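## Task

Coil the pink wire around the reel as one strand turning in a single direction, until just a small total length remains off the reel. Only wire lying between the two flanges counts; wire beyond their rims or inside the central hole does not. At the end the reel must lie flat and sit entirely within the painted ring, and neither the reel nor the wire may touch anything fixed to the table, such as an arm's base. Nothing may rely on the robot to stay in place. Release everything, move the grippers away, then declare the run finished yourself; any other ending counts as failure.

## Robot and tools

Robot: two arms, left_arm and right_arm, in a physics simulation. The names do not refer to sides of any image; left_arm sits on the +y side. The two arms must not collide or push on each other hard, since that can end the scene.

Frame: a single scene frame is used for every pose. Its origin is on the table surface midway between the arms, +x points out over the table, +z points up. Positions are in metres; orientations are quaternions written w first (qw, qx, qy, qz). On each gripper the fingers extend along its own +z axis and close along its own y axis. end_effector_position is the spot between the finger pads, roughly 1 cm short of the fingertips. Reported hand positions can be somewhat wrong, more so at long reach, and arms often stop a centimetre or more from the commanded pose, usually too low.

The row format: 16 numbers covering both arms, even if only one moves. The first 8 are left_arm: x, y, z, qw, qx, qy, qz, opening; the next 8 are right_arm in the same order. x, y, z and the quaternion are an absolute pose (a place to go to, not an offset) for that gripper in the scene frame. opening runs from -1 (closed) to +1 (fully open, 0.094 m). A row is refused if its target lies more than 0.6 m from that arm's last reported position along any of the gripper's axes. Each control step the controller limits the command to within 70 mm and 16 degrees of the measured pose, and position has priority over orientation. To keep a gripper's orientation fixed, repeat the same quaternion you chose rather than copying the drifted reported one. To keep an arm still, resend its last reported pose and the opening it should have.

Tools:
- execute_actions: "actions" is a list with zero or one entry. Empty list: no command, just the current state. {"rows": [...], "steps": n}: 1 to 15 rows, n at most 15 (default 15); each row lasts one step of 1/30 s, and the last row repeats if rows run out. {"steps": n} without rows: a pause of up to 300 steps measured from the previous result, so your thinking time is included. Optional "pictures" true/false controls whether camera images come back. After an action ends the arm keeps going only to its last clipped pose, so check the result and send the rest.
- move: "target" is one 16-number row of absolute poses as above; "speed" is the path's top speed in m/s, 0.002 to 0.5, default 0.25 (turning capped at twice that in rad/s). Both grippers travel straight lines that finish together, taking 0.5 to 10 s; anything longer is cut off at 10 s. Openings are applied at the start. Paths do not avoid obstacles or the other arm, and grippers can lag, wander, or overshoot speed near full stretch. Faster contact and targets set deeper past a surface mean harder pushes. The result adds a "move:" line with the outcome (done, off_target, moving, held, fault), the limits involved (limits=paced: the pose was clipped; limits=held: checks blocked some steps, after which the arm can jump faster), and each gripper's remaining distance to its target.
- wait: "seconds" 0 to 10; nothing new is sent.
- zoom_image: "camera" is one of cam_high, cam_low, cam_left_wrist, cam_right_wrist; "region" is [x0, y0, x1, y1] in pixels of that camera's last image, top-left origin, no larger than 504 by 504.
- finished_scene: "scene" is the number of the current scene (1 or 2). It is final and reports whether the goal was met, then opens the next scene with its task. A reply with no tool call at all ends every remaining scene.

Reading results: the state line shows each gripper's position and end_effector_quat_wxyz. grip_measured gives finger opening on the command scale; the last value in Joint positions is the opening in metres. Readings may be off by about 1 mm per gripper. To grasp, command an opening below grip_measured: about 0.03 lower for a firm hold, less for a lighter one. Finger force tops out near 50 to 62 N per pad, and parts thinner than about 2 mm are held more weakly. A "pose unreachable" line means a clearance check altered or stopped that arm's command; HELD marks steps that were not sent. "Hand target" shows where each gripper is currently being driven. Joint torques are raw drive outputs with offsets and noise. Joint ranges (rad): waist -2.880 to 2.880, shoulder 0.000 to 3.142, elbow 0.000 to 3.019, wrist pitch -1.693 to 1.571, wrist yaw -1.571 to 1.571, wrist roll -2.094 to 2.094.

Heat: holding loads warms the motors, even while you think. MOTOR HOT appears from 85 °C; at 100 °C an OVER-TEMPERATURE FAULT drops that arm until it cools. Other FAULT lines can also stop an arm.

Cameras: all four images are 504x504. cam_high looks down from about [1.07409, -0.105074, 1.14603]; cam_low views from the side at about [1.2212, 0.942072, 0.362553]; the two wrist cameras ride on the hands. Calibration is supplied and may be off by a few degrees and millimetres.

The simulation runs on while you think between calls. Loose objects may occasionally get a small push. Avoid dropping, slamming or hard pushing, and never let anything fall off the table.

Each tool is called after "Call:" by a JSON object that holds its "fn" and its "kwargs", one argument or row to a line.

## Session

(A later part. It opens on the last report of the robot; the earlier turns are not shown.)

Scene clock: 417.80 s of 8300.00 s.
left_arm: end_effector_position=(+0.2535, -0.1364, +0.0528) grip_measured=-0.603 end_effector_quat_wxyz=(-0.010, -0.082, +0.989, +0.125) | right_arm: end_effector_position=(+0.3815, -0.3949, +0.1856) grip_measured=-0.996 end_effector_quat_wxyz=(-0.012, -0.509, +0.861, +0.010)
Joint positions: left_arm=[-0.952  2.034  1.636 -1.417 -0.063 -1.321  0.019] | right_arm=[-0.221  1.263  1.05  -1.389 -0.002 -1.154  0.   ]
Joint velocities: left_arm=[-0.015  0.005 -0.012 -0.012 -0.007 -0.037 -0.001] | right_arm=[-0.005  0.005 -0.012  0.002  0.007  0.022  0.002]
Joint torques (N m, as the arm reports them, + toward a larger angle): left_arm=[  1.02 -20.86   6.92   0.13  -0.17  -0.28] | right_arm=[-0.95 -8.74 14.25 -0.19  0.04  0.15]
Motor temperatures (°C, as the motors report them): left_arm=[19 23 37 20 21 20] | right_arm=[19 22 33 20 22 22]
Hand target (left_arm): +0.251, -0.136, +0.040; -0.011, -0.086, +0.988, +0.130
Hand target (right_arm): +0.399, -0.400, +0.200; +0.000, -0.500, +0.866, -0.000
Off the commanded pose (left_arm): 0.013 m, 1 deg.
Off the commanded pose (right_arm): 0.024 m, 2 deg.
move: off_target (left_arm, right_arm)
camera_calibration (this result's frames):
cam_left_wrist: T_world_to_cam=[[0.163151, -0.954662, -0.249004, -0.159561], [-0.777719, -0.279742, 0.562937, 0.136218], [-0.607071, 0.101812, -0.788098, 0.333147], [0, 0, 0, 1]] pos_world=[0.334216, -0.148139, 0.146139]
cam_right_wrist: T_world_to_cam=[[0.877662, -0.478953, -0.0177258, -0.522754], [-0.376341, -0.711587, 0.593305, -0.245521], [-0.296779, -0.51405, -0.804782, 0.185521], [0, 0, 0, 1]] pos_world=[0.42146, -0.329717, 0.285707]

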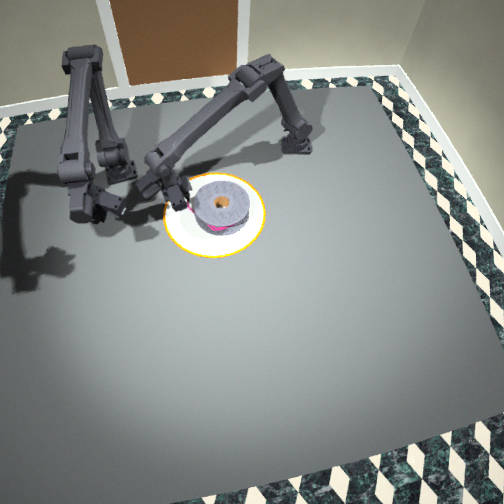

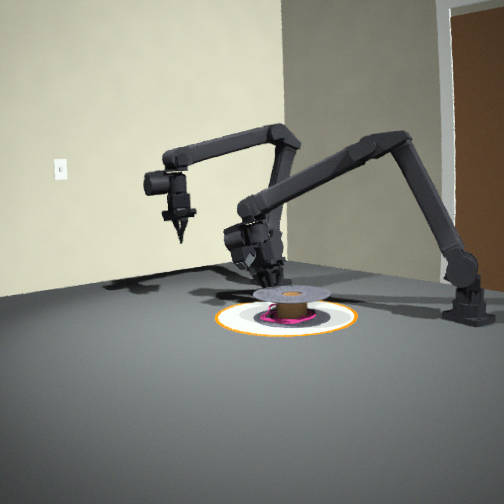

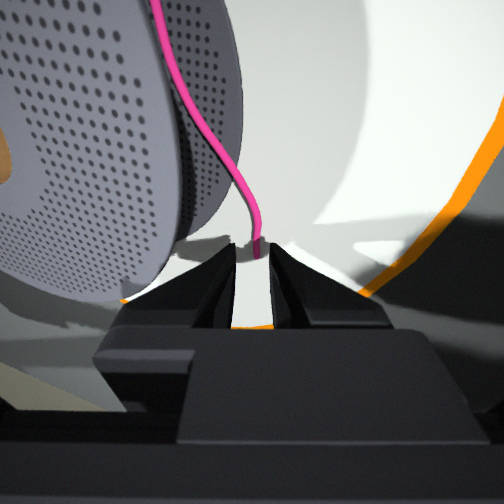

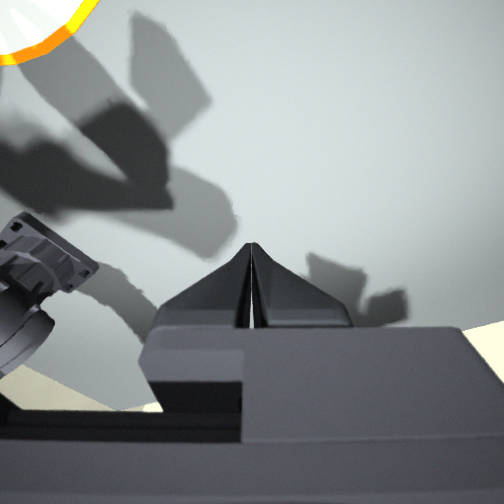

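Call:
{"fn": "move", "kwargs": {
  "target": [0.244,-0.129,0.005,-0.011,-0.086,0.987,0.13,-0.6, 0.4,-0.4,0.2,0,-0.5,0.866,0,-1],
  "speed": 0.04
}}

Call:
{"fn": "move", "kwargs": {
  "target": [0.244,-0.129,0.005,-0.011,-0.086,0.987,0.13,-0.975, 0.4,-0.4,0.2,0,-0.5,0.866,0,-1],
  "speed": 0.04
}}

Scene clock: 422.10 s of 8300.00 s.
left_arm: end_effector_position=(+0.2513, -0.1317, +0.0247) grip_measured=-0.603 end_effector_quat_wxyz=(-0.008, -0.084, +0.989, +0.118) | right_arm: end_effector_position=(+0.3816, -0.3949, +0.1855) grip_measured=-0.996 end_effector_quat_wxyz=(-0.012, -0.509, +0.861, +0.010)
Joint positions: left_arm=[-0.952  2.044  1.574 -1.33  -0.063 -1.323  0.019] | right_arm=[-0.221  1.264  1.05  -1.389 -0.002 -1.154  0.   ]
Joint velocities: left_arm=[ 0.005  0.005 -0.017  0.002 -0.081 -0.022 -0.   ] | right_arm=[ 0.005 -0.015 -0.007  0.027  0.022 -0.139  0.   ]
Joint torques (N m, as the arm reports them, + toward a larger angle): left_arm=[  0.6  -19.76   6.28   0.22  -0.15  -0.3 ] | right_arm=[-0.98 -8.76 14.25 -0.2   0.04  0.15]
Motor temperatures (°C, as the motors report them): left_arm=[19 23 36 20 21 20] | right_arm=[19 22 34 20 22 22]
Hand target (left_arm): +0.244, -0.129, +0.005; -0.011, -0.086, +0.988, +0.130
Hand target (right_arm): +0.399, -0.400, +0.200; +0.000, -0.500, +0.866, -0.000
Off the commanded pose (left_arm): 0.021 m, 1 deg.
Off the commanded pose (right_arm): 0.024 m, 2 deg.
move: off_target (left_arm, right_arm)
camera_calibration (this result's frames):
cam_left_wrist: T_world_to_cam=[[0.16719, -0.957327, -0.235739, -0.163425], [-0.780624, -0.274586, 0.561452, 0.153146], [-0.602224, 0.0901543, -0.793221, 0.306612], [0, 0, 0, 1]] pos_world=[0.331522, -0.142042, 0.118701]
cam_right_wrist: T_world_to_cam=[[0.877655, -0.478952, -0.0180752, -0.522707], [-0.376115, -0.711607, 0.593425, -0.245559], [-0.297085, -0.514024, -0.804686, 0.185538], [0, 0, 0, 1]] pos_world=[0.421519, -0.329722, 0.285573]

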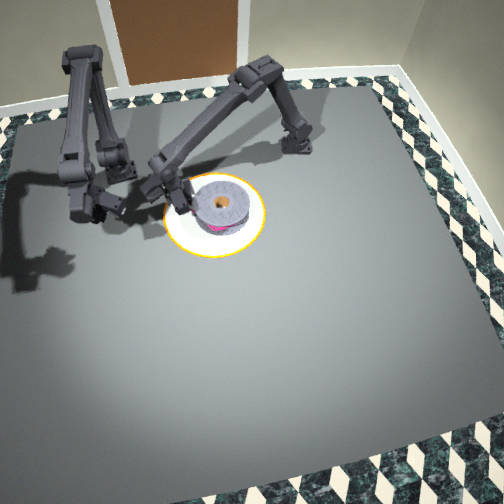

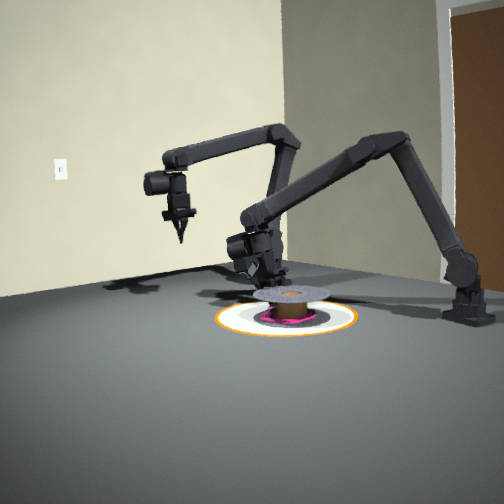

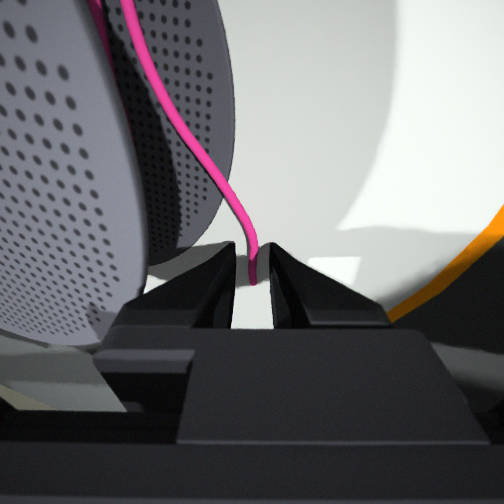

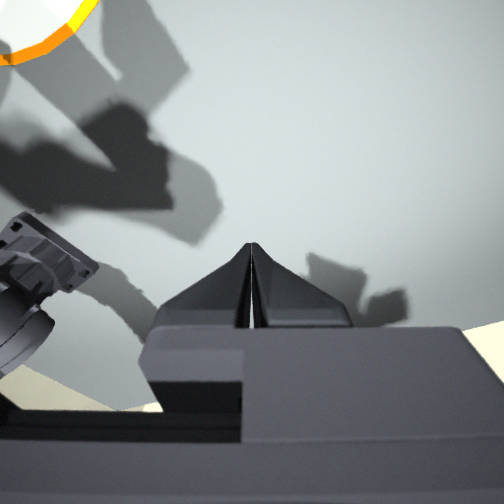

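Scene clock: 422.93 s of 8300.00 s.
left_arm: end_effector_position=(+0.2513, -0.1316, +0.0242) grip_measured=-0.950 end_effector_quat_wxyz=(-0.008, -0.084, +0.989, +0.119) | right_arm: end_effector_position=(+0.3816, -0.3949, +0.1855) grip_measured=-0.996 end_effector_quat_wxyz=(-0.012, -0.509, +0.861, +0.010)
Joint positions: left_arm=[-0.952  2.045  1.574 -1.33  -0.063 -1.323  0.002] | right_arm=[-0.221  1.264  1.05  -1.389 -0.002 -1.154  0.   ]
Joint velocities: left_arm=[-0.005 -0.005 -0.007  0.007 -0.007 -0.022 -0.   ] | right_arm=[ 0.005 -0.015 -0.007 -0.002 -0.037  0.037 -0.   ]
Joint torques (N m, as the arm reports them, + toward a larger angle): left_arm=[  0.56 -19.9    6.02   0.23  -0.15  -0.3 ] | right_arm=[-0.98 -8.75 14.24 -0.19  0.04  0.16]
Motor temperatures (°C, as the motors report them): left_arm=[19 24 36 20 21 20] | right_arm=[19 22 34 20 22 22]
Hand target (left_arm): +0.244, -0.129, +0.005; -0.011, -0.086, +0.988, +0.130
Hand target (right_arm): +0.399, -0.400, +0.200; +0.000, -0.500, +0.866, -0.000
Off the commanded pose (left_arm): 0.021 m, 1 deg.
Off the commanded pose (right_arm): 0.024 m, 2 deg.
move: off_target (left_arm, right_arm)
camera_calibration (this result's frames):
cam_left_wrist: T_world_to_cam=[[0.167079, -0.95708, -0.236816, -0.163364], [-0.78036, -0.275172, 0.561533, 0.153325], [-0.602597, 0.0909815, -0.792842, 0.306296], [0, 0, 0, 1]] pos_world=[0.331516, -0.142029, 0.11806]
cam_right_wrist: T_world_to_cam=[[0.877655, -0.478952, -0.0180752, -0.522707], [-0.376115, -0.711607, 0.593425, -0.245559], [-0.297085, -0.514024, -0.804686, 0.185538], [0, 0, 0, 1]] pos_world=[0.421519, -0.329722, 0.285573]

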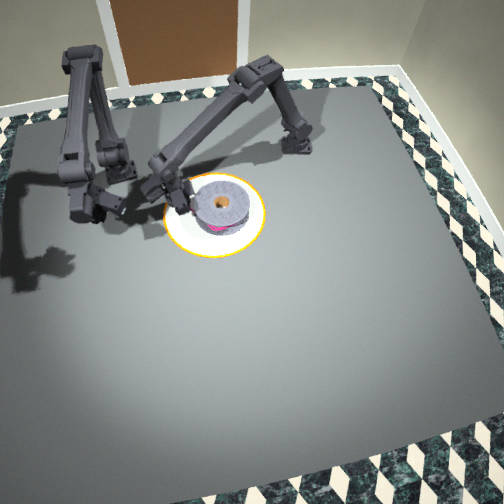

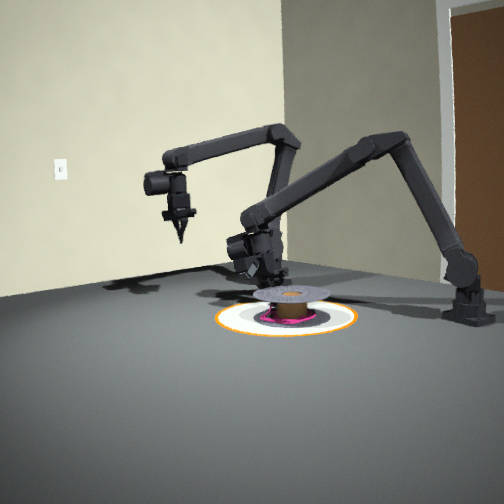

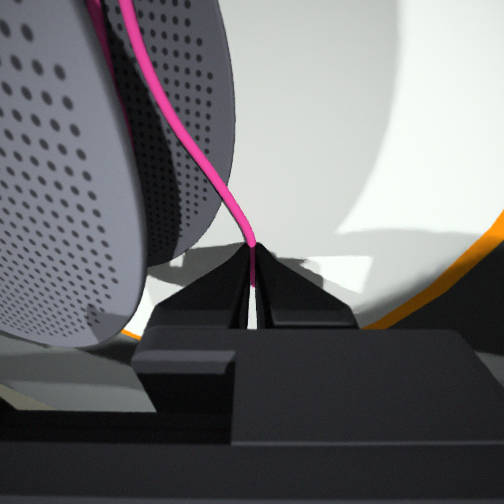

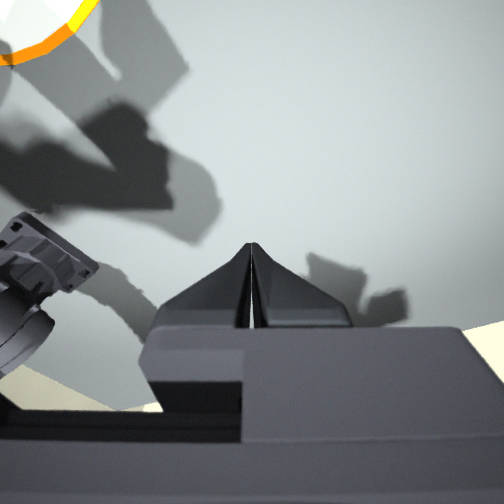

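Call:
{"fn": "move", "kwargs": {
  "target": [0.225,-0.1,0.05,0.103,0.326,0.897,0.283,-0.975, 0.4,-0.3,0.2,0,-0.1,0.995,0,-1],
  "speed": 0.06
}}

Scene clock: 436.80 s of 8300.00 s.
left_arm: end_effector_position=(+0.2306, -0.1018, +0.0431) grip_measured=-0.950 end_effector_quat_wxyz=(+0.105, +0.312, +0.903, +0.277) | right_arm: end_effector_position=(+0.3830, -0.3085, +0.1856) grip_measured=-0.996 end_effector_quat_wxyz=(-0.017, -0.099, +0.995, +0.001)
Joint positions: left_arm=[-1.103  2.02   1.504 -1.426 -0.484 -0.725  0.002] | right_arm=[ 0.032  1.278  1.063 -1.389 -0.003 -0.033  0.   ]
Joint velocities: left_arm=[-0.005 -0.005  0.002 -0.012 -0.007 -0.007 -0.   ] | right_arm=[-0.005 -0.005  0.002  0.002 -0.007  0.007  0.   ]
Joint torques (N m, as the arm reports them, + toward a larger angle): left_arm=[  0.43 -22.92   6.04  -1.21  -0.52   0.01] | right_arm=[ 1.36 -9.03 14.3  -0.19  0.11  0.17]
Motor temperatures (°C, as the motors report them): left_arm=[19 25 34 20 22 20] | right_arm=[19 22 36 20 22 22]
Hand target (left_arm): +0.224, -0.099, +0.049; +0.105, +0.326, +0.897, +0.280
Hand target (right_arm): +0.400, -0.301, +0.200; -0.001, -0.100, +0.995, +0.000
Off the commanded pose (left_arm): 0.009 m, 2 deg.
Off the commanded pose (right_arm): 0.024 m, 2 deg.
After step 90, 2.73 s passed at rest.
move: off_target (right_arm)
camera_calibration (this result's frames):
cam_left_wrist: T_world_to_cam=[[-0.502382, -0.653791, -0.565836, 0.0725171], [-0.849289, 0.250333, 0.464803, 0.208312], [-0.162237, 0.714066, -0.68102, 0.26317], [0, 0, 0, 1]] pos_world=[0.256044, -0.192657, 0.123433]
cam_right_wrist: T_world_to_cam=[[0.202276, -0.979306, 0.00657406, -0.382868], [-0.776288, -0.156243, 0.610708, 0.137755], [-0.597043, -0.128635, -0.791828, 0.461827], [0, 0, 0, 1]] pos_world=[0.460113, -0.294014, 0.284077]

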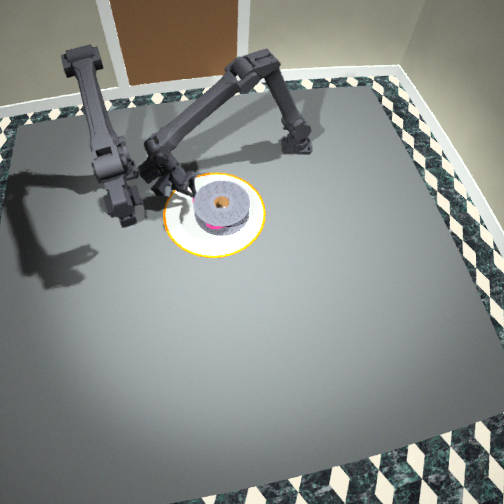

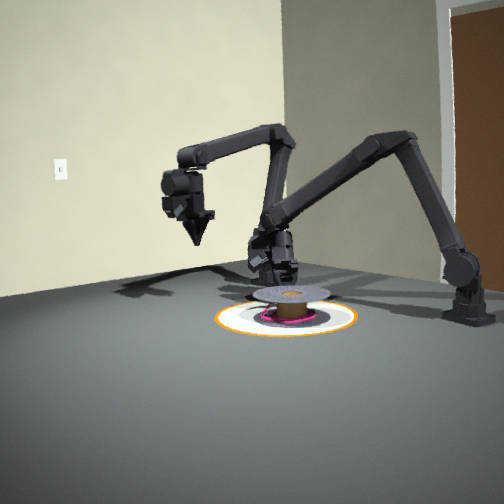

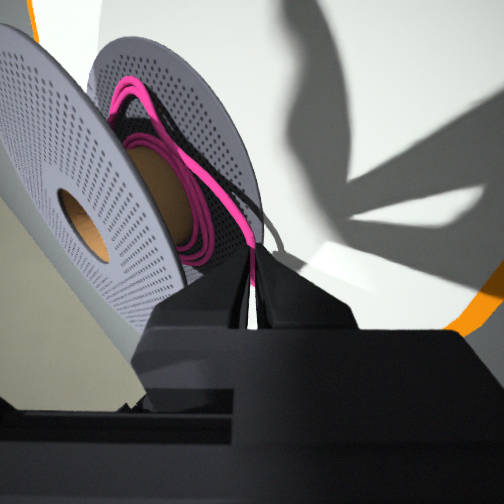

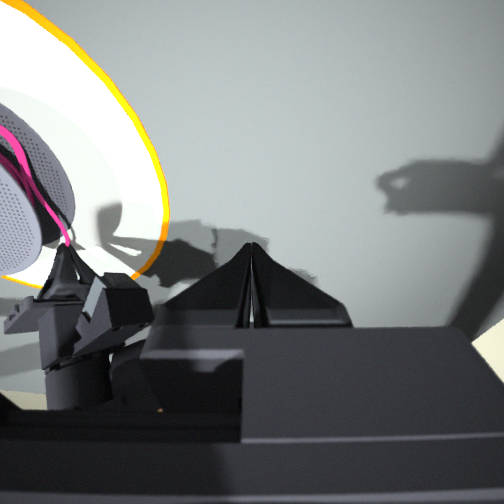

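Call:
{"fn": "move", "kwargs": {
  "target": [0.215,-0.049,0.038,0.243,0.52,0.742,0.346,-0.975, 0.4,-0.3,0.2,0,-0.1,0.995,0,-1],
  "speed": 0.1
}}

Call:
{"fn": "move", "kwargs": {
  "target": [0.214,-0.005,0.036,0.324,0.694,0.582,0.272,-0.975, 0.4,-0.3,0.2,0,-0.1,0.995,0,-1],
  "speed": 0.1
}}

Scene clock: 442.97 s of 8300.00 s.
left_arm: end_effector_position=(+0.2194, -0.0478, +0.0336) grip_measured=-0.950 end_effector_quat_wxyz=(+0.237, +0.513, +0.749, +0.346) | right_arm: end_effector_position=(+0.3829, -0.3084, +0.1856) grip_measured=-0.996 end_effector_quat_wxyz=(-0.016, -0.097, +0.995, +0.000)
Joint positions: left_arm=[-1.205  1.854  1.112 -1.056 -0.843 -0.3    0.002] | right_arm=[ 0.033  1.278  1.063 -1.389 -0.003 -0.028  0.   ]
Joint velocities: left_arm=[-0.015 -0.015  0.002  0.007  0.037  0.125 -0.   ] | right_arm=[ 0.015 -0.005 -0.007 -0.007 -0.007  0.022  0.   ]
Joint torques (N m, as the arm reports them, + toward a larger angle): left_arm=[  0.47 -18.62   5.14   0.29  -0.66  -0.03] | right_arm=[ 1.38 -9.25 14.11 -0.12  0.14  0.16]
Motor temperatures (°C, as the motors report them): left_arm=[19 25 34 20 22 20] | right_arm=[19 22 36 20 22 22]
Hand target (left_arm): +0.215, -0.050, +0.037; +0.243, +0.522, +0.743, +0.342
Hand target (right_arm): +0.399, -0.300, +0.200; +0.000, -0.100, +0.995, +0.000
Off the commanded pose (left_arm): 0.006 m, 1 deg.
Off the commanded pose (right_arm): 0.024 m, 2 deg.
move: off_target (right_arm)
camera_calibration (this result's frames):
cam_left_wrist: T_world_to_cam=[[-0.602862, -0.235803, -0.762204, 0.145459], [-0.708354, 0.597798, 0.375329, 0.178354], [0.36714, 0.766182, -0.527422, 0.0975085], [0, 0, 0, 1]] pos_world=[0.17823, -0.14703, 0.0953558]
cam_right_wrist: T_world_to_cam=[[0.198192, -0.980135, 0.00749836, -0.3816], [-0.777016, -0.152447, 0.610742, 0.139201], [-0.597466, -0.12687, -0.791794, 0.46253], [0, 0, 0, 1]] pos_world=[0.460138, -0.294118, 0.284074]

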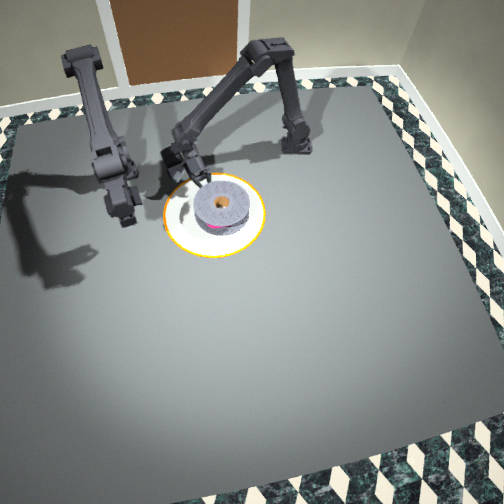

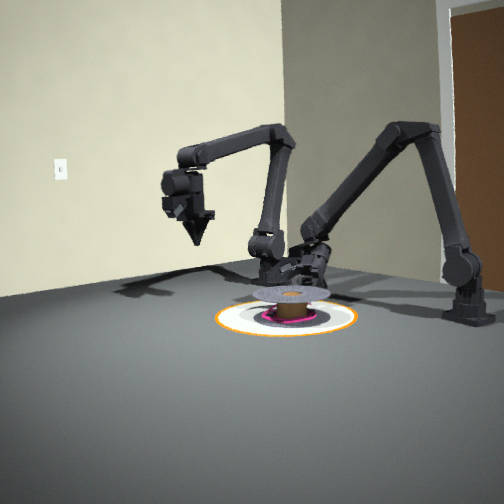

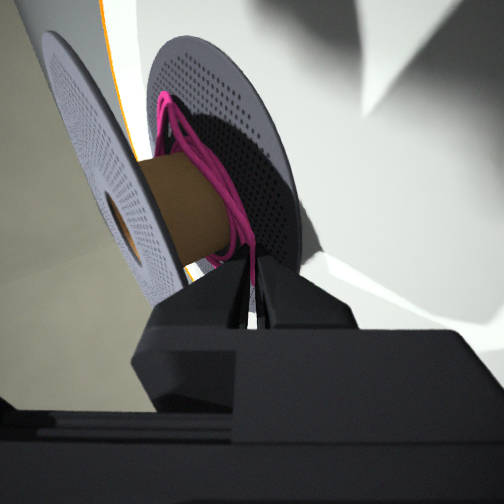

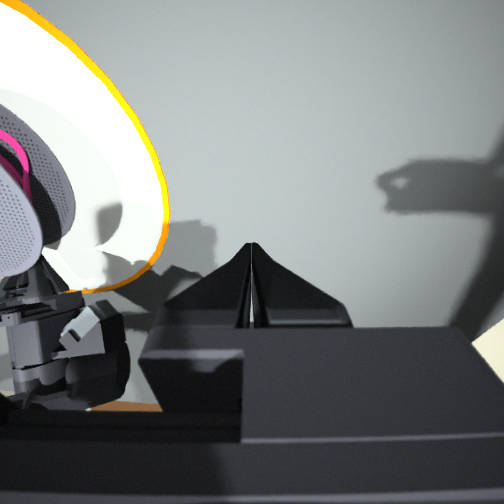

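Scene clock: 446.13 s of 8300.00 s.
left_arm: end_effector_position=(+0.2107, -0.0083, +0.0347) grip_measured=-0.951 end_effector_quat_wxyz=(+0.319, +0.697, +0.582, +0.271) | right_arm: end_effector_position=(+0.3829, -0.3084, +0.1856) grip_measured=-0.996 end_effector_quat_wxyz=(-0.016, -0.097, +0.995, +0.000)
Joint positions: left_arm=[-1.195  1.541  0.654 -0.299 -0.795  0.524  0.002] | right_arm=[ 0.033  1.278  1.063 -1.389 -0.003 -0.028  0.   ]
Joint velocities: left_arm=[-0.015 -0.015 -0.017 -0.002 -0.022  0.037 -0.001] | right_arm=[-0.005 -0.005 -0.027 -0.007  0.007 -0.051  0.   ]
Joint torques (N m, as the arm reports them, + toward a larger angle): left_arm=[  2.4  -12.47   5.11   1.8   -0.29  -0.01] | right_arm=[ 1.38 -9.25 14.11 -0.12  0.14  0.16]
Motor temperatures (°C, as the motors report them): left_arm=[19 25 34 20 22 20] | right_arm=[19 22 36 20 22 22]
Hand target (left_arm): +0.214, -0.006, +0.036; +0.323, +0.696, +0.582, +0.269
Hand target (right_arm): +0.399, -0.300, +0.200; +0.000, -0.100, +0.995, +0.000
Off the commanded pose (left_arm): 0.005 m, 1 deg.
Off the commanded pose (right_arm): 0.024 m, 2 deg.
move: off_target (right_arm)
camera_calibration (this result's frames):
cam_left_wrist: T_world_to_cam=[[-0.638445, 0.115254, -0.760989, 0.160764], [-0.29494, 0.876613, 0.38021, 0.0632674], [0.710913, 0.467189, -0.525677, -0.00396032], [0, 0, 0, 1]] pos_world=[0.124115, -0.0721395, 0.0962031]
cam_right_wrist: T_world_to_cam=[[0.198192, -0.980135, 0.00749836, -0.3816], [-0.777016, -0.152447, 0.610742, 0.139201], [-0.597466, -0.12687, -0.791794, 0.46253], [0, 0, 0, 1]] pos_world=[0.460138, -0.294118, 0.284074]

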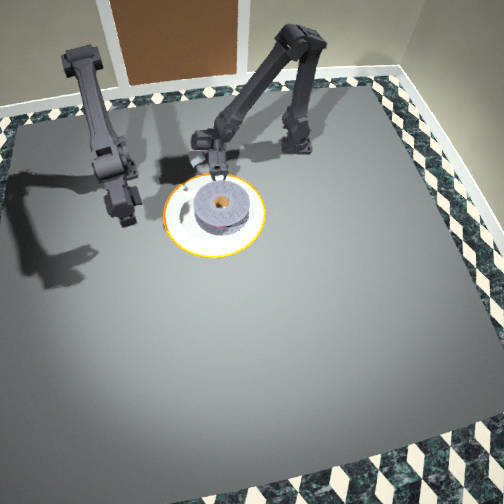

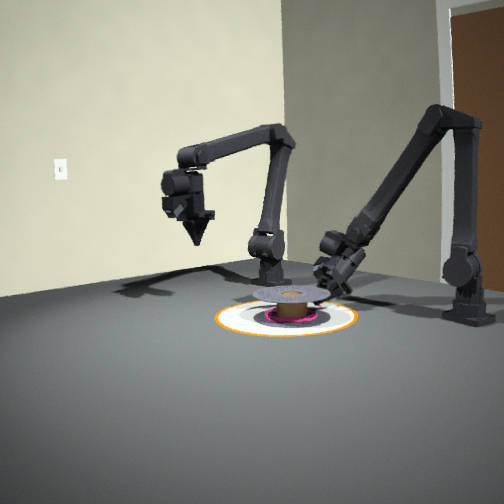

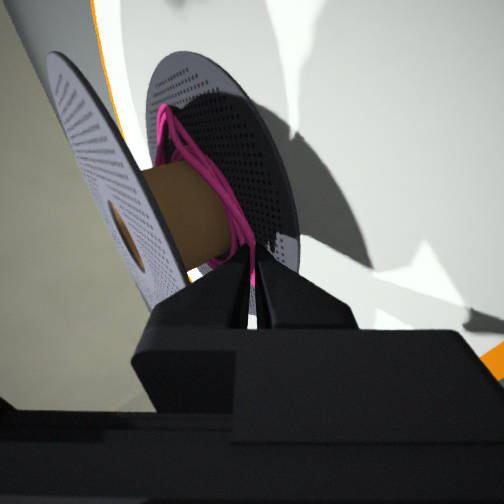

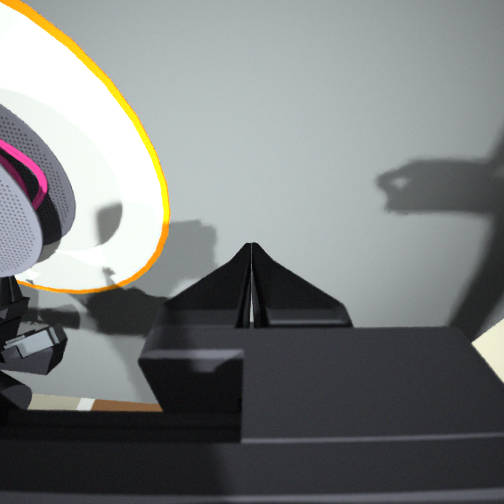

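Call:
{"fn": "move", "kwargs": {
  "target": [0.214,-0.005,0.036,0.324,0.694,0.582,0.272,-0.975, 0.345,-0.15,0.06,0.38,-0.596,0.596,0.38,-1],
  "speed": 0.2
}}

Scene clock: 455.23 s of 8300.00 s.
left_arm: end_effector_position=(+0.2108, -0.0084, +0.0347) grip_measured=-0.951 end_effector_quat_wxyz=(+0.319, +0.698, +0.581, +0.271) | right_arm: end_effector_position=(+0.3525, -0.1549, +0.0651) grip_measured=-0.996 end_effector_quat_wxyz=(+0.384, -0.590, +0.603, +0.375)
Joint positions: left_arm=[-1.195  1.541  0.654 -0.298 -0.795  0.527  0.002] | right_arm=[ 0.046  1.475  0.537 -0.225 -1.09  -1.118  0.   ]
Joint velocities: left_arm=[ 0.005  0.015 -0.002 -0.002  0.037  0.066  0.   ] | right_arm=[ 0.005 -0.005  0.012 -0.017  0.022  0.007  0.001]
Joint torques (N m, as the arm reports them, + toward a larger angle): left_arm=[  2.11 -12.29   4.96   1.76  -0.59  -0.08] | right_arm=[ 1.32 -9.09  5.73  1.24 -0.6  -0.06]
Motor temperatures (°C, as the motors report them): left_arm=[19 24 33 20 22 20] | right_arm=[19 22 36 20 22 22]
Hand target (left_arm): +0.214, -0.005, +0.036; +0.324, +0.694, +0.582, +0.272
Hand target (right_arm): +0.348, -0.150, +0.061; -0.383, +0.598, -0.595, -0.377
Off the commanded pose (left_arm): 0.005 m, 1 deg.
Off the commanded pose (right_arm): 0.010 m, 1 deg.
After step 90, 1.27 s passed at rest.
move: done
camera_calibration (this result's frames):
cam_left_wrist: T_world_to_cam=[[-0.63786, 0.117973, -0.761063, 0.160703], [-0.293381, 0.876467, 0.38175, 0.0629366], [0.712083, 0.466784, -0.524452, -0.00421532], [0, 0, 0, 1]] pos_world=[0.123972, -0.0721528, 0.0960685]
cam_right_wrist: T_world_to_cam=[[0.999456, -0.0316092, 0.00942372, -0.359889], [-0.0230333, -0.873348, -0.486552, -0.0934102], [0.0236097, 0.48607, -0.873601, 0.24973], [0, 0, 0, 1]] pos_world=[0.351646, -0.214342, 0.176107]

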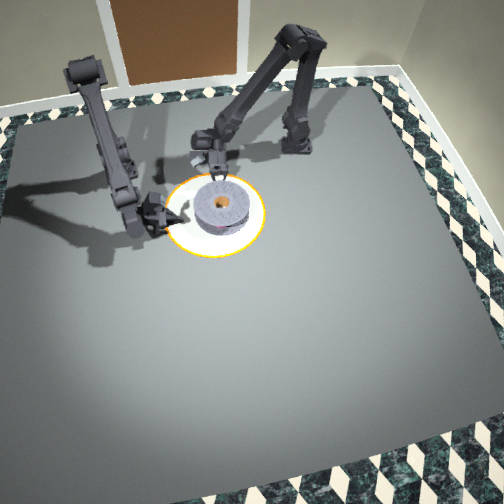

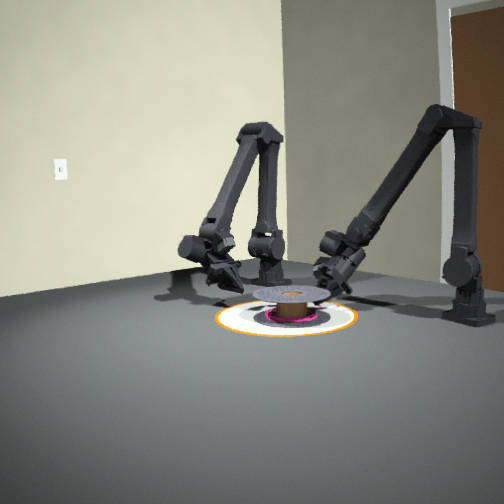

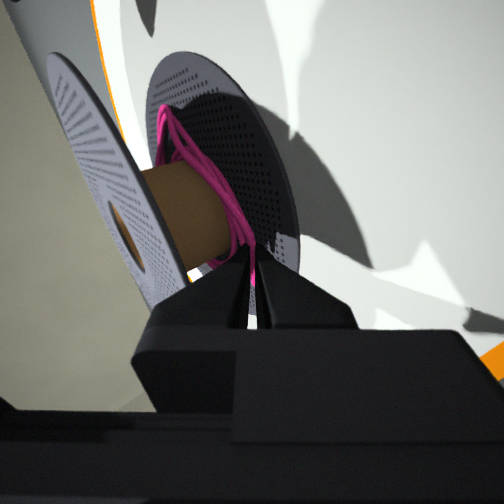

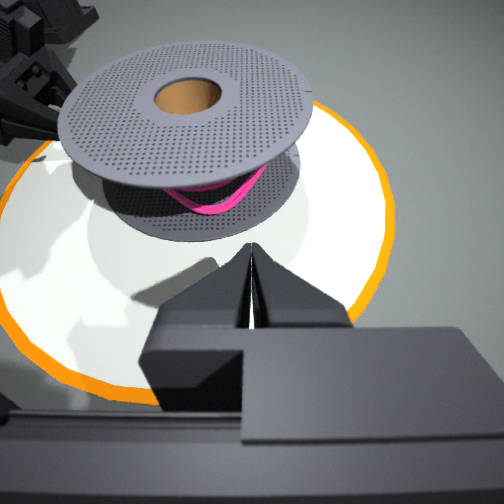

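Call:
{"fn": "move", "kwargs": {
  "target": [0.214,-0.005,0.036,0.324,0.694,0.582,0.272,-0.975, 0.343,-0.11,0.027,0.38,-0.596,0.596,0.38,-1],
  "speed": 0.08
}}

Call:
{"fn": "move", "kwargs": {
  "target": [0.214,-0.005,0.036,0.324,0.694,0.582,0.272,-0.975, 0.343,-0.058,0.024,0.38,-0.596,0.596,0.38,-1],
  "speed": 0.05
}}

Call:
{"fn": "move", "kwargs": {
  "target": [0.214,-0.005,0.036,0.324,0.694,0.582,0.272,-0.975, 0.343,-0.058,0.004,0.38,-0.596,0.596,0.38,-1],
  "speed": 0.03
}}

Scene clock: 460.77 s of 8300.00 s.
left_arm: end_effector_position=(+0.2108, -0.0084, +0.0347) grip_measured=-0.951 end_effector_quat_wxyz=(+0.319, +0.698, +0.581, +0.271) | right_arm: end_effector_position=(+0.3496, -0.1126, +0.0332) grip_measured=-0.996 end_effector_quat_wxyz=(+0.387, -0.598, +0.593, +0.375)
Joint positions: left_arm=[-1.195  1.541  0.654 -0.298 -0.795  0.527  0.002] | right_arm=[ 0.177  1.604  0.505  0.129 -1.037 -0.919  0.   ]
Joint velocities: left_arm=[ 0.005 -0.015 -0.002  0.002  0.037  0.066 -0.   ] | right_arm=[ 0.005  0.005 -0.012  0.022 -0.022  0.051 -0.   ]
Joint torques (N m, as the arm reports them, + toward a larger angle): left_arm=[  2.13 -12.3    4.96   1.75  -0.59  -0.08] | right_arm=[ 1.11 -9.72  4.3   1.51 -0.34  0.15]
Motor temperatures (°C, as the motors report them): left_arm=[19 24 33 20 22 20] | right_arm=[19 22 34 20 22 22]
Hand target (left_arm): +0.214, -0.005, +0.036; +0.324, +0.694, +0.582, +0.272
Hand target (right_arm): +0.343, -0.110, +0.027; -0.379, +0.597, -0.596, -0.380
Off the commanded pose (left_arm): 0.005 m, 1 deg.
Off the commanded pose (right_arm): 0.009 m, 1 deg.
After step 90, 1.40 s passed at rest.
move: done
camera_calibration (this result's frames):
cam_left_wrist: T_world_to_cam=[[-0.63786, 0.117973, -0.761063, 0.160703], [-0.293381, 0.876467, 0.38175, 0.0629366], [0.712083, 0.466784, -0.524452, -0.00421532], [0, 0, 0, 1]] pos_world=[0.123972, -0.0721528, 0.0960685]
cam_right_wrist: T_world_to_cam=[[0.999588, -0.0109991, 0.0265256, -0.353597], [0.00344851, -0.871068, -0.49115, -0.0809288], [0.0285078, 0.491038, -0.870671, 0.200115], [0, 0, 0, 1]] pos_world=[0.348026, -0.172648, 0.143866]

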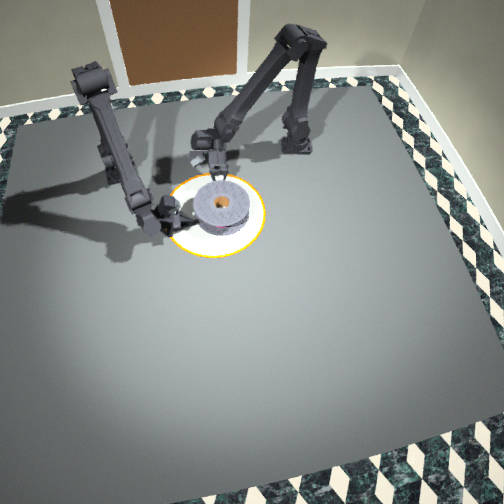

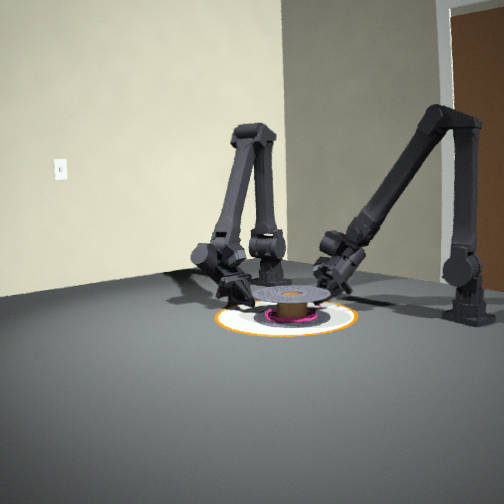

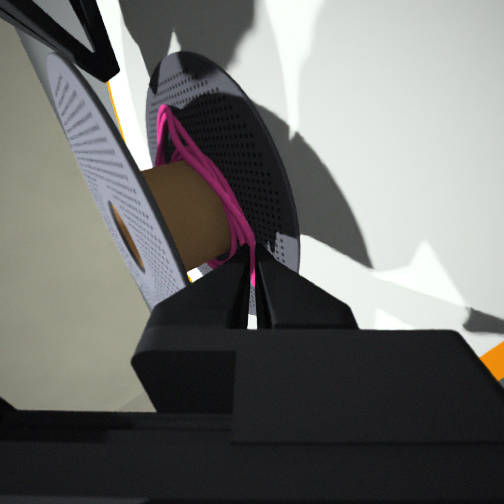

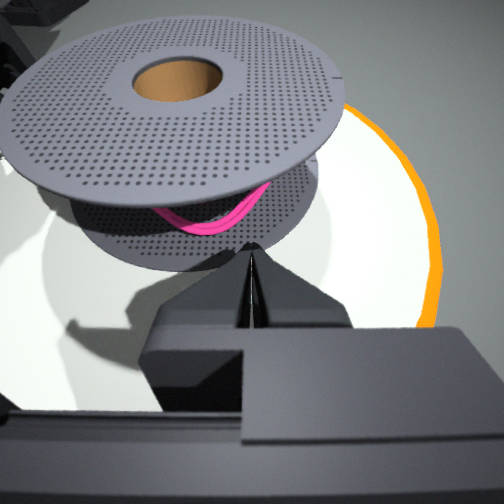

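Scene clock: 462.20 s of 8300.00 s.
left_arm: end_effector_position=(+0.2108, -0.0084, +0.0347) grip_measured=-0.951 end_effector_quat_wxyz=(+0.319, +0.698, +0.581, +0.271) | right_arm: end_effector_position=(+0.3404, -0.0659, +0.0243) grip_measured=-0.996 end_effector_quat_wxyz=(+0.377, -0.596, +0.600, +0.378)
Joint positions: left_arm=[-1.195  1.541  0.654 -0.298 -0.795  0.527  0.002] | right_arm=[ 0.323  1.66   0.505  0.335 -0.943 -0.71   0.   ]
Joint velocities: left_arm=[-0.005  0.005 -0.002  0.002 -0.037 -0.051 -0.   ] | right_arm=[-0.005 -0.015 -0.007  0.017 -0.007  0.022  0.001]
Joint torques (N m, as the arm reports them, + toward a larger angle): left_arm=[  2.12 -12.34   4.96   1.75  -0.59  -0.08] | right_arm=[  1.27 -10.28   6.23   1.93  -0.27   0.17]
Motor temperatures (°C, as the motors report them): left_arm=[19 24 33 20 22 20] | right_arm=[19 22 34 20 22 22]
Hand target (left_arm): +0.214, -0.005, +0.036; +0.324, +0.694, +0.582, +0.272
Hand target (right_arm): +0.343, -0.058, +0.024; -0.379, +0.597, -0.596, -0.380
Off the commanded pose (left_arm): 0.005 m, 1 deg.
Off the commanded pose (right_arm): 0.008 m, 1 deg.
move: done
camera_calibration (this result's frames):
cam_left_wrist: T_world_to_cam=[[-0.63786, 0.117973, -0.761063, 0.160703], [-0.293381, 0.876467, 0.38175, 0.0629366], [0.712083, 0.466784, -0.524452, -0.00421532], [0, 0, 0, 1]] pos_world=[0.123972, -0.0721528, 0.0960685]
cam_right_wrist: T_world_to_cam=[[0.999899, -0.0134232, 0.00470104, -0.343363], [-0.00949944, -0.876304, -0.481664, -0.040756], [0.010585, 0.481571, -0.876343, 0.175345], [0, 0, 0, 1]] pos_world=[0.341085, -0.124765, 0.135646]

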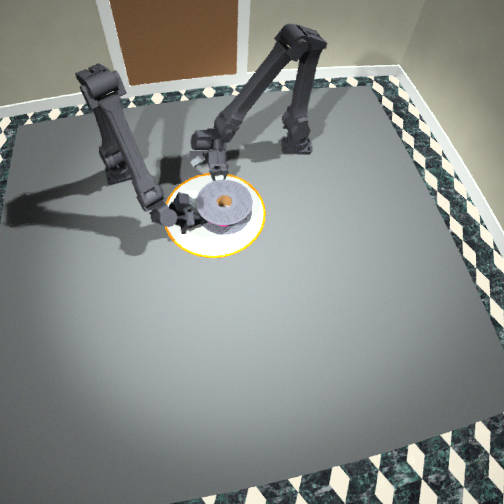

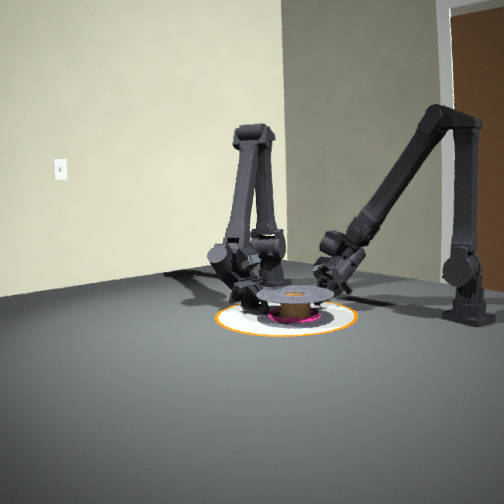

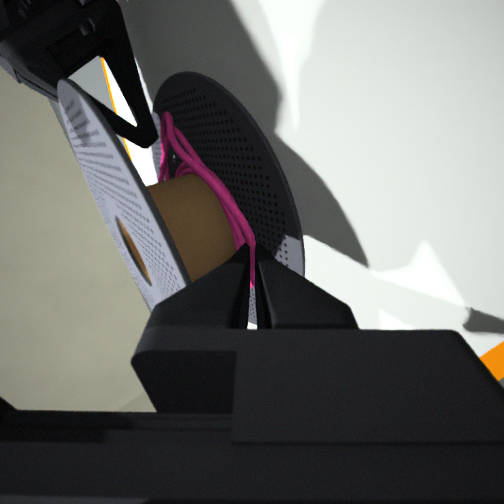

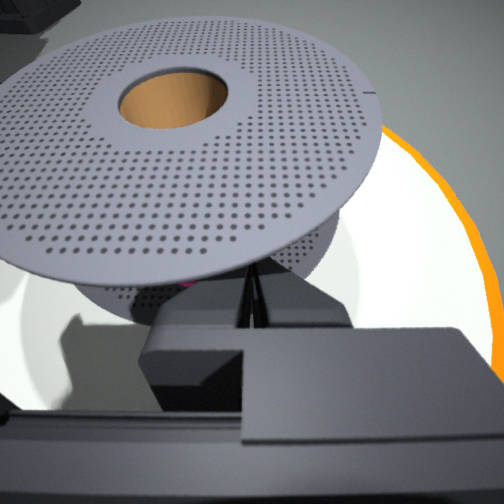

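Scene clock: 463.17 s of 8300.00 s.
left_arm: end_effector_position=(+0.2108, -0.0084, +0.0347) grip_measured=-0.951 end_effector_quat_wxyz=(+0.319, +0.698, +0.581, +0.271) | right_arm: end_effector_position=(+0.3453, -0.0626, +0.0174) grip_measured=-0.996 end_effector_quat_wxyz=(+0.394, -0.597, +0.589, +0.377)
Joint positions: left_arm=[-1.195  1.541  0.654 -0.298 -0.795  0.527  0.002] | right_arm=[ 0.323  1.712  0.506  0.432 -0.951 -0.702  0.   ]
Joint velocities: left_arm=[-0.015 -0.005  0.002  0.002 -0.066 -0.095  0.   ] | right_arm=[-0.015 -0.015 -0.012  0.002 -0.007 -0.066  0.   ]
Joint torques (N m, as the arm reports them, + toward a larger angle): left_arm=[  2.08 -12.32   4.97   1.75  -0.59  -0.08] | right_arm=[ 1.27 -8.9   5.35  1.37  0.06  0.16]
Motor temperatures (°C, as the motors report them): left_arm=[19 23 33 20 22 20] | right_arm=[19 22 34 20 22 22]
Hand target (left_arm): +0.214, -0.005, +0.036; +0.324, +0.694, +0.582, +0.272
Hand target (right_arm): +0.343, -0.059, +0.004; -0.380, +0.596, -0.596, -0.380
Off the commanded pose (left_arm): 0.005 m, 1 deg.
Off the commanded pose (right_arm): 0.014 m, 2 deg.
move: off_target (right_arm)
camera_calibration (this result's frames):
cam_left_wrist: T_world_to_cam=[[-0.63786, 0.117973, -0.761063, 0.160703], [-0.293381, 0.876467, 0.38175, 0.0629366], [0.712083, 0.466784, -0.524452, -0.00421532], [0, 0, 0, 1]] pos_world=[0.123972, -0.0721528, 0.0960685]
cam_right_wrist: T_world_to_cam=[[0.999296, -0.0116849, 0.0356487, -0.348414], [0.00787209, -0.863786, -0.503798, -0.0459961], [0.0366797, 0.503724, -0.863086, 0.159738], [0, 0, 0, 1]] pos_world=[0.342672, -0.124266, 0.127115]

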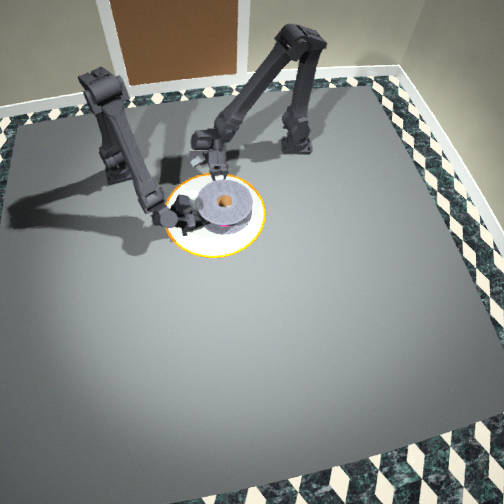

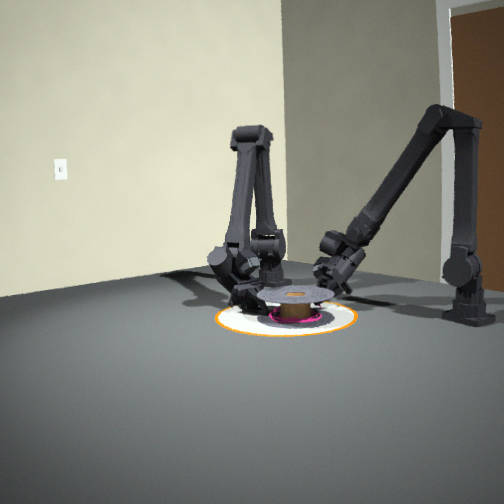

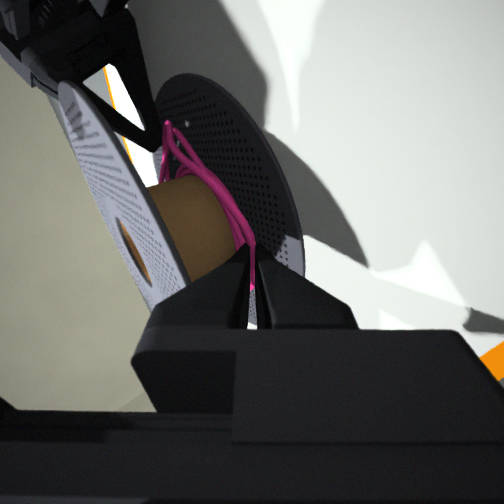

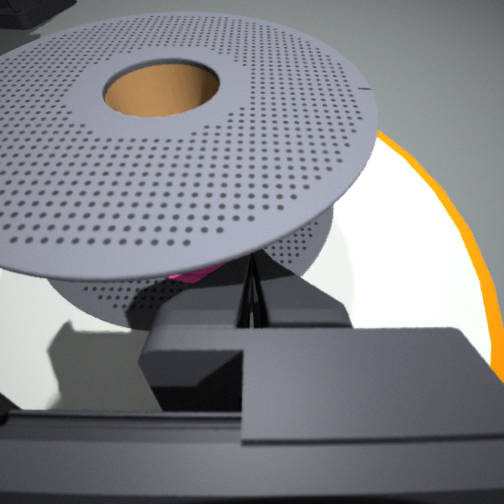

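Call:
{"fn": "move", "kwargs": {
  "target": [0.227,0.036,0.036,0.366,0.785,0.453,0.211,-0.975, 0.343,-0.058,0.004,0.38,-0.596,0.596,0.38,-1],
  "speed": 0.06
}}

Scene clock: 468.77 s of 8300.00 s.
left_arm: end_effector_position=(+0.2250, +0.0338, +0.0336) grip_measured=-0.951 end_effector_quat_wxyz=(+0.358, +0.788, +0.454, +0.210) | right_arm: end_effector_position=(+0.3452, -0.0625, +0.0174) grip_measured=-0.996 end_effector_quat_wxyz=(+0.394, -0.597, +0.589, +0.377)
Joint positions: left_arm=[-1.03   1.352  0.392  0.107 -0.512  1.067  0.002] | right_arm=[ 0.323  1.712  0.506  0.432 -0.951 -0.701  0.   ]
Joint velocities: left_arm=[ 0.005 -0.015 -0.012  0.007  0.022  0.007 -0.001] | right_arm=[-0.005 -0.005 -0.002 -0.007 -0.007 -0.007 -0.001]
Joint torques (N m, as the arm reports them, + toward a larger angle): left_arm=[ 2.36 -8.73  5.09  2.56 -0.09 -0.01] | right_arm=[ 1.28 -8.92  5.34  1.39  0.09  0.15]
Motor temperatures (°C, as the motors report them): left_arm=[19 23 33 20 22 20] | right_arm=[19 22 33 20 22 22]
Hand target (left_arm): +0.228, +0.036, +0.037; +0.365, +0.786, +0.452, +0.211
Hand target (right_arm): +0.343, -0.058, +0.004; -0.380, +0.596, -0.596, -0.380
Off the commanded pose (left_arm): 0.004 m, 1 deg.
Off the commanded pose (right_arm): 0.014 m, 2 deg.
move: off_target (right_arm)
camera_calibration (this result's frames):
cam_left_wrist: T_world_to_cam=[[-0.567893, 0.327854, -0.754989, 0.14092], [0.0229012, 0.923187, 0.383668, -0.042265], [0.822784, 0.200592, -0.53178, -0.0503095], [0, 0, 0, 1]] pos_world=[0.122389, 0.00290897, 0.0958552]
cam_right_wrist: T_world_to_cam=[[0.999332, -0.0114663, 0.0347113, -0.348296], [0.00760585, -0.863537, -0.504228, -0.0458129], [0.0357561, 0.504155, -0.862873, 0.160131], [0, 0, 0, 1]] pos_world=[0.342686, -0.124285, 0.127162]

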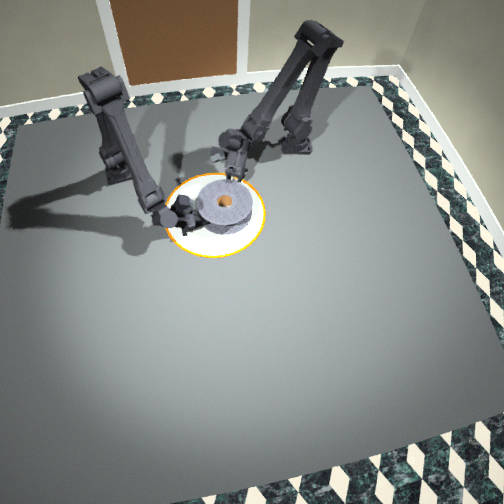

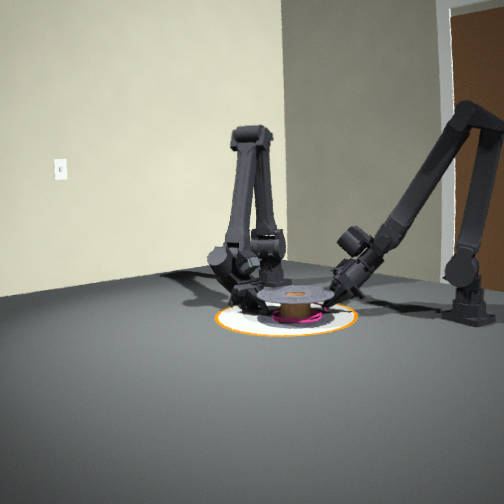

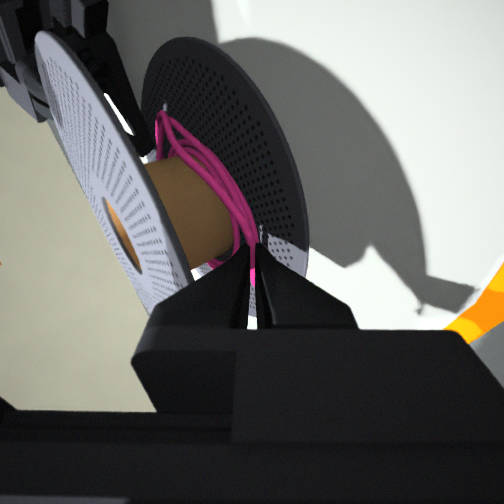

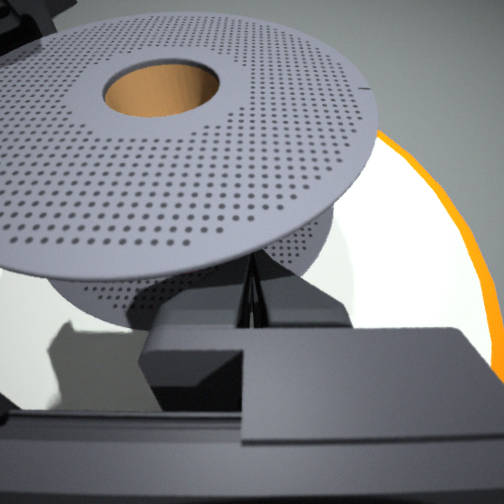

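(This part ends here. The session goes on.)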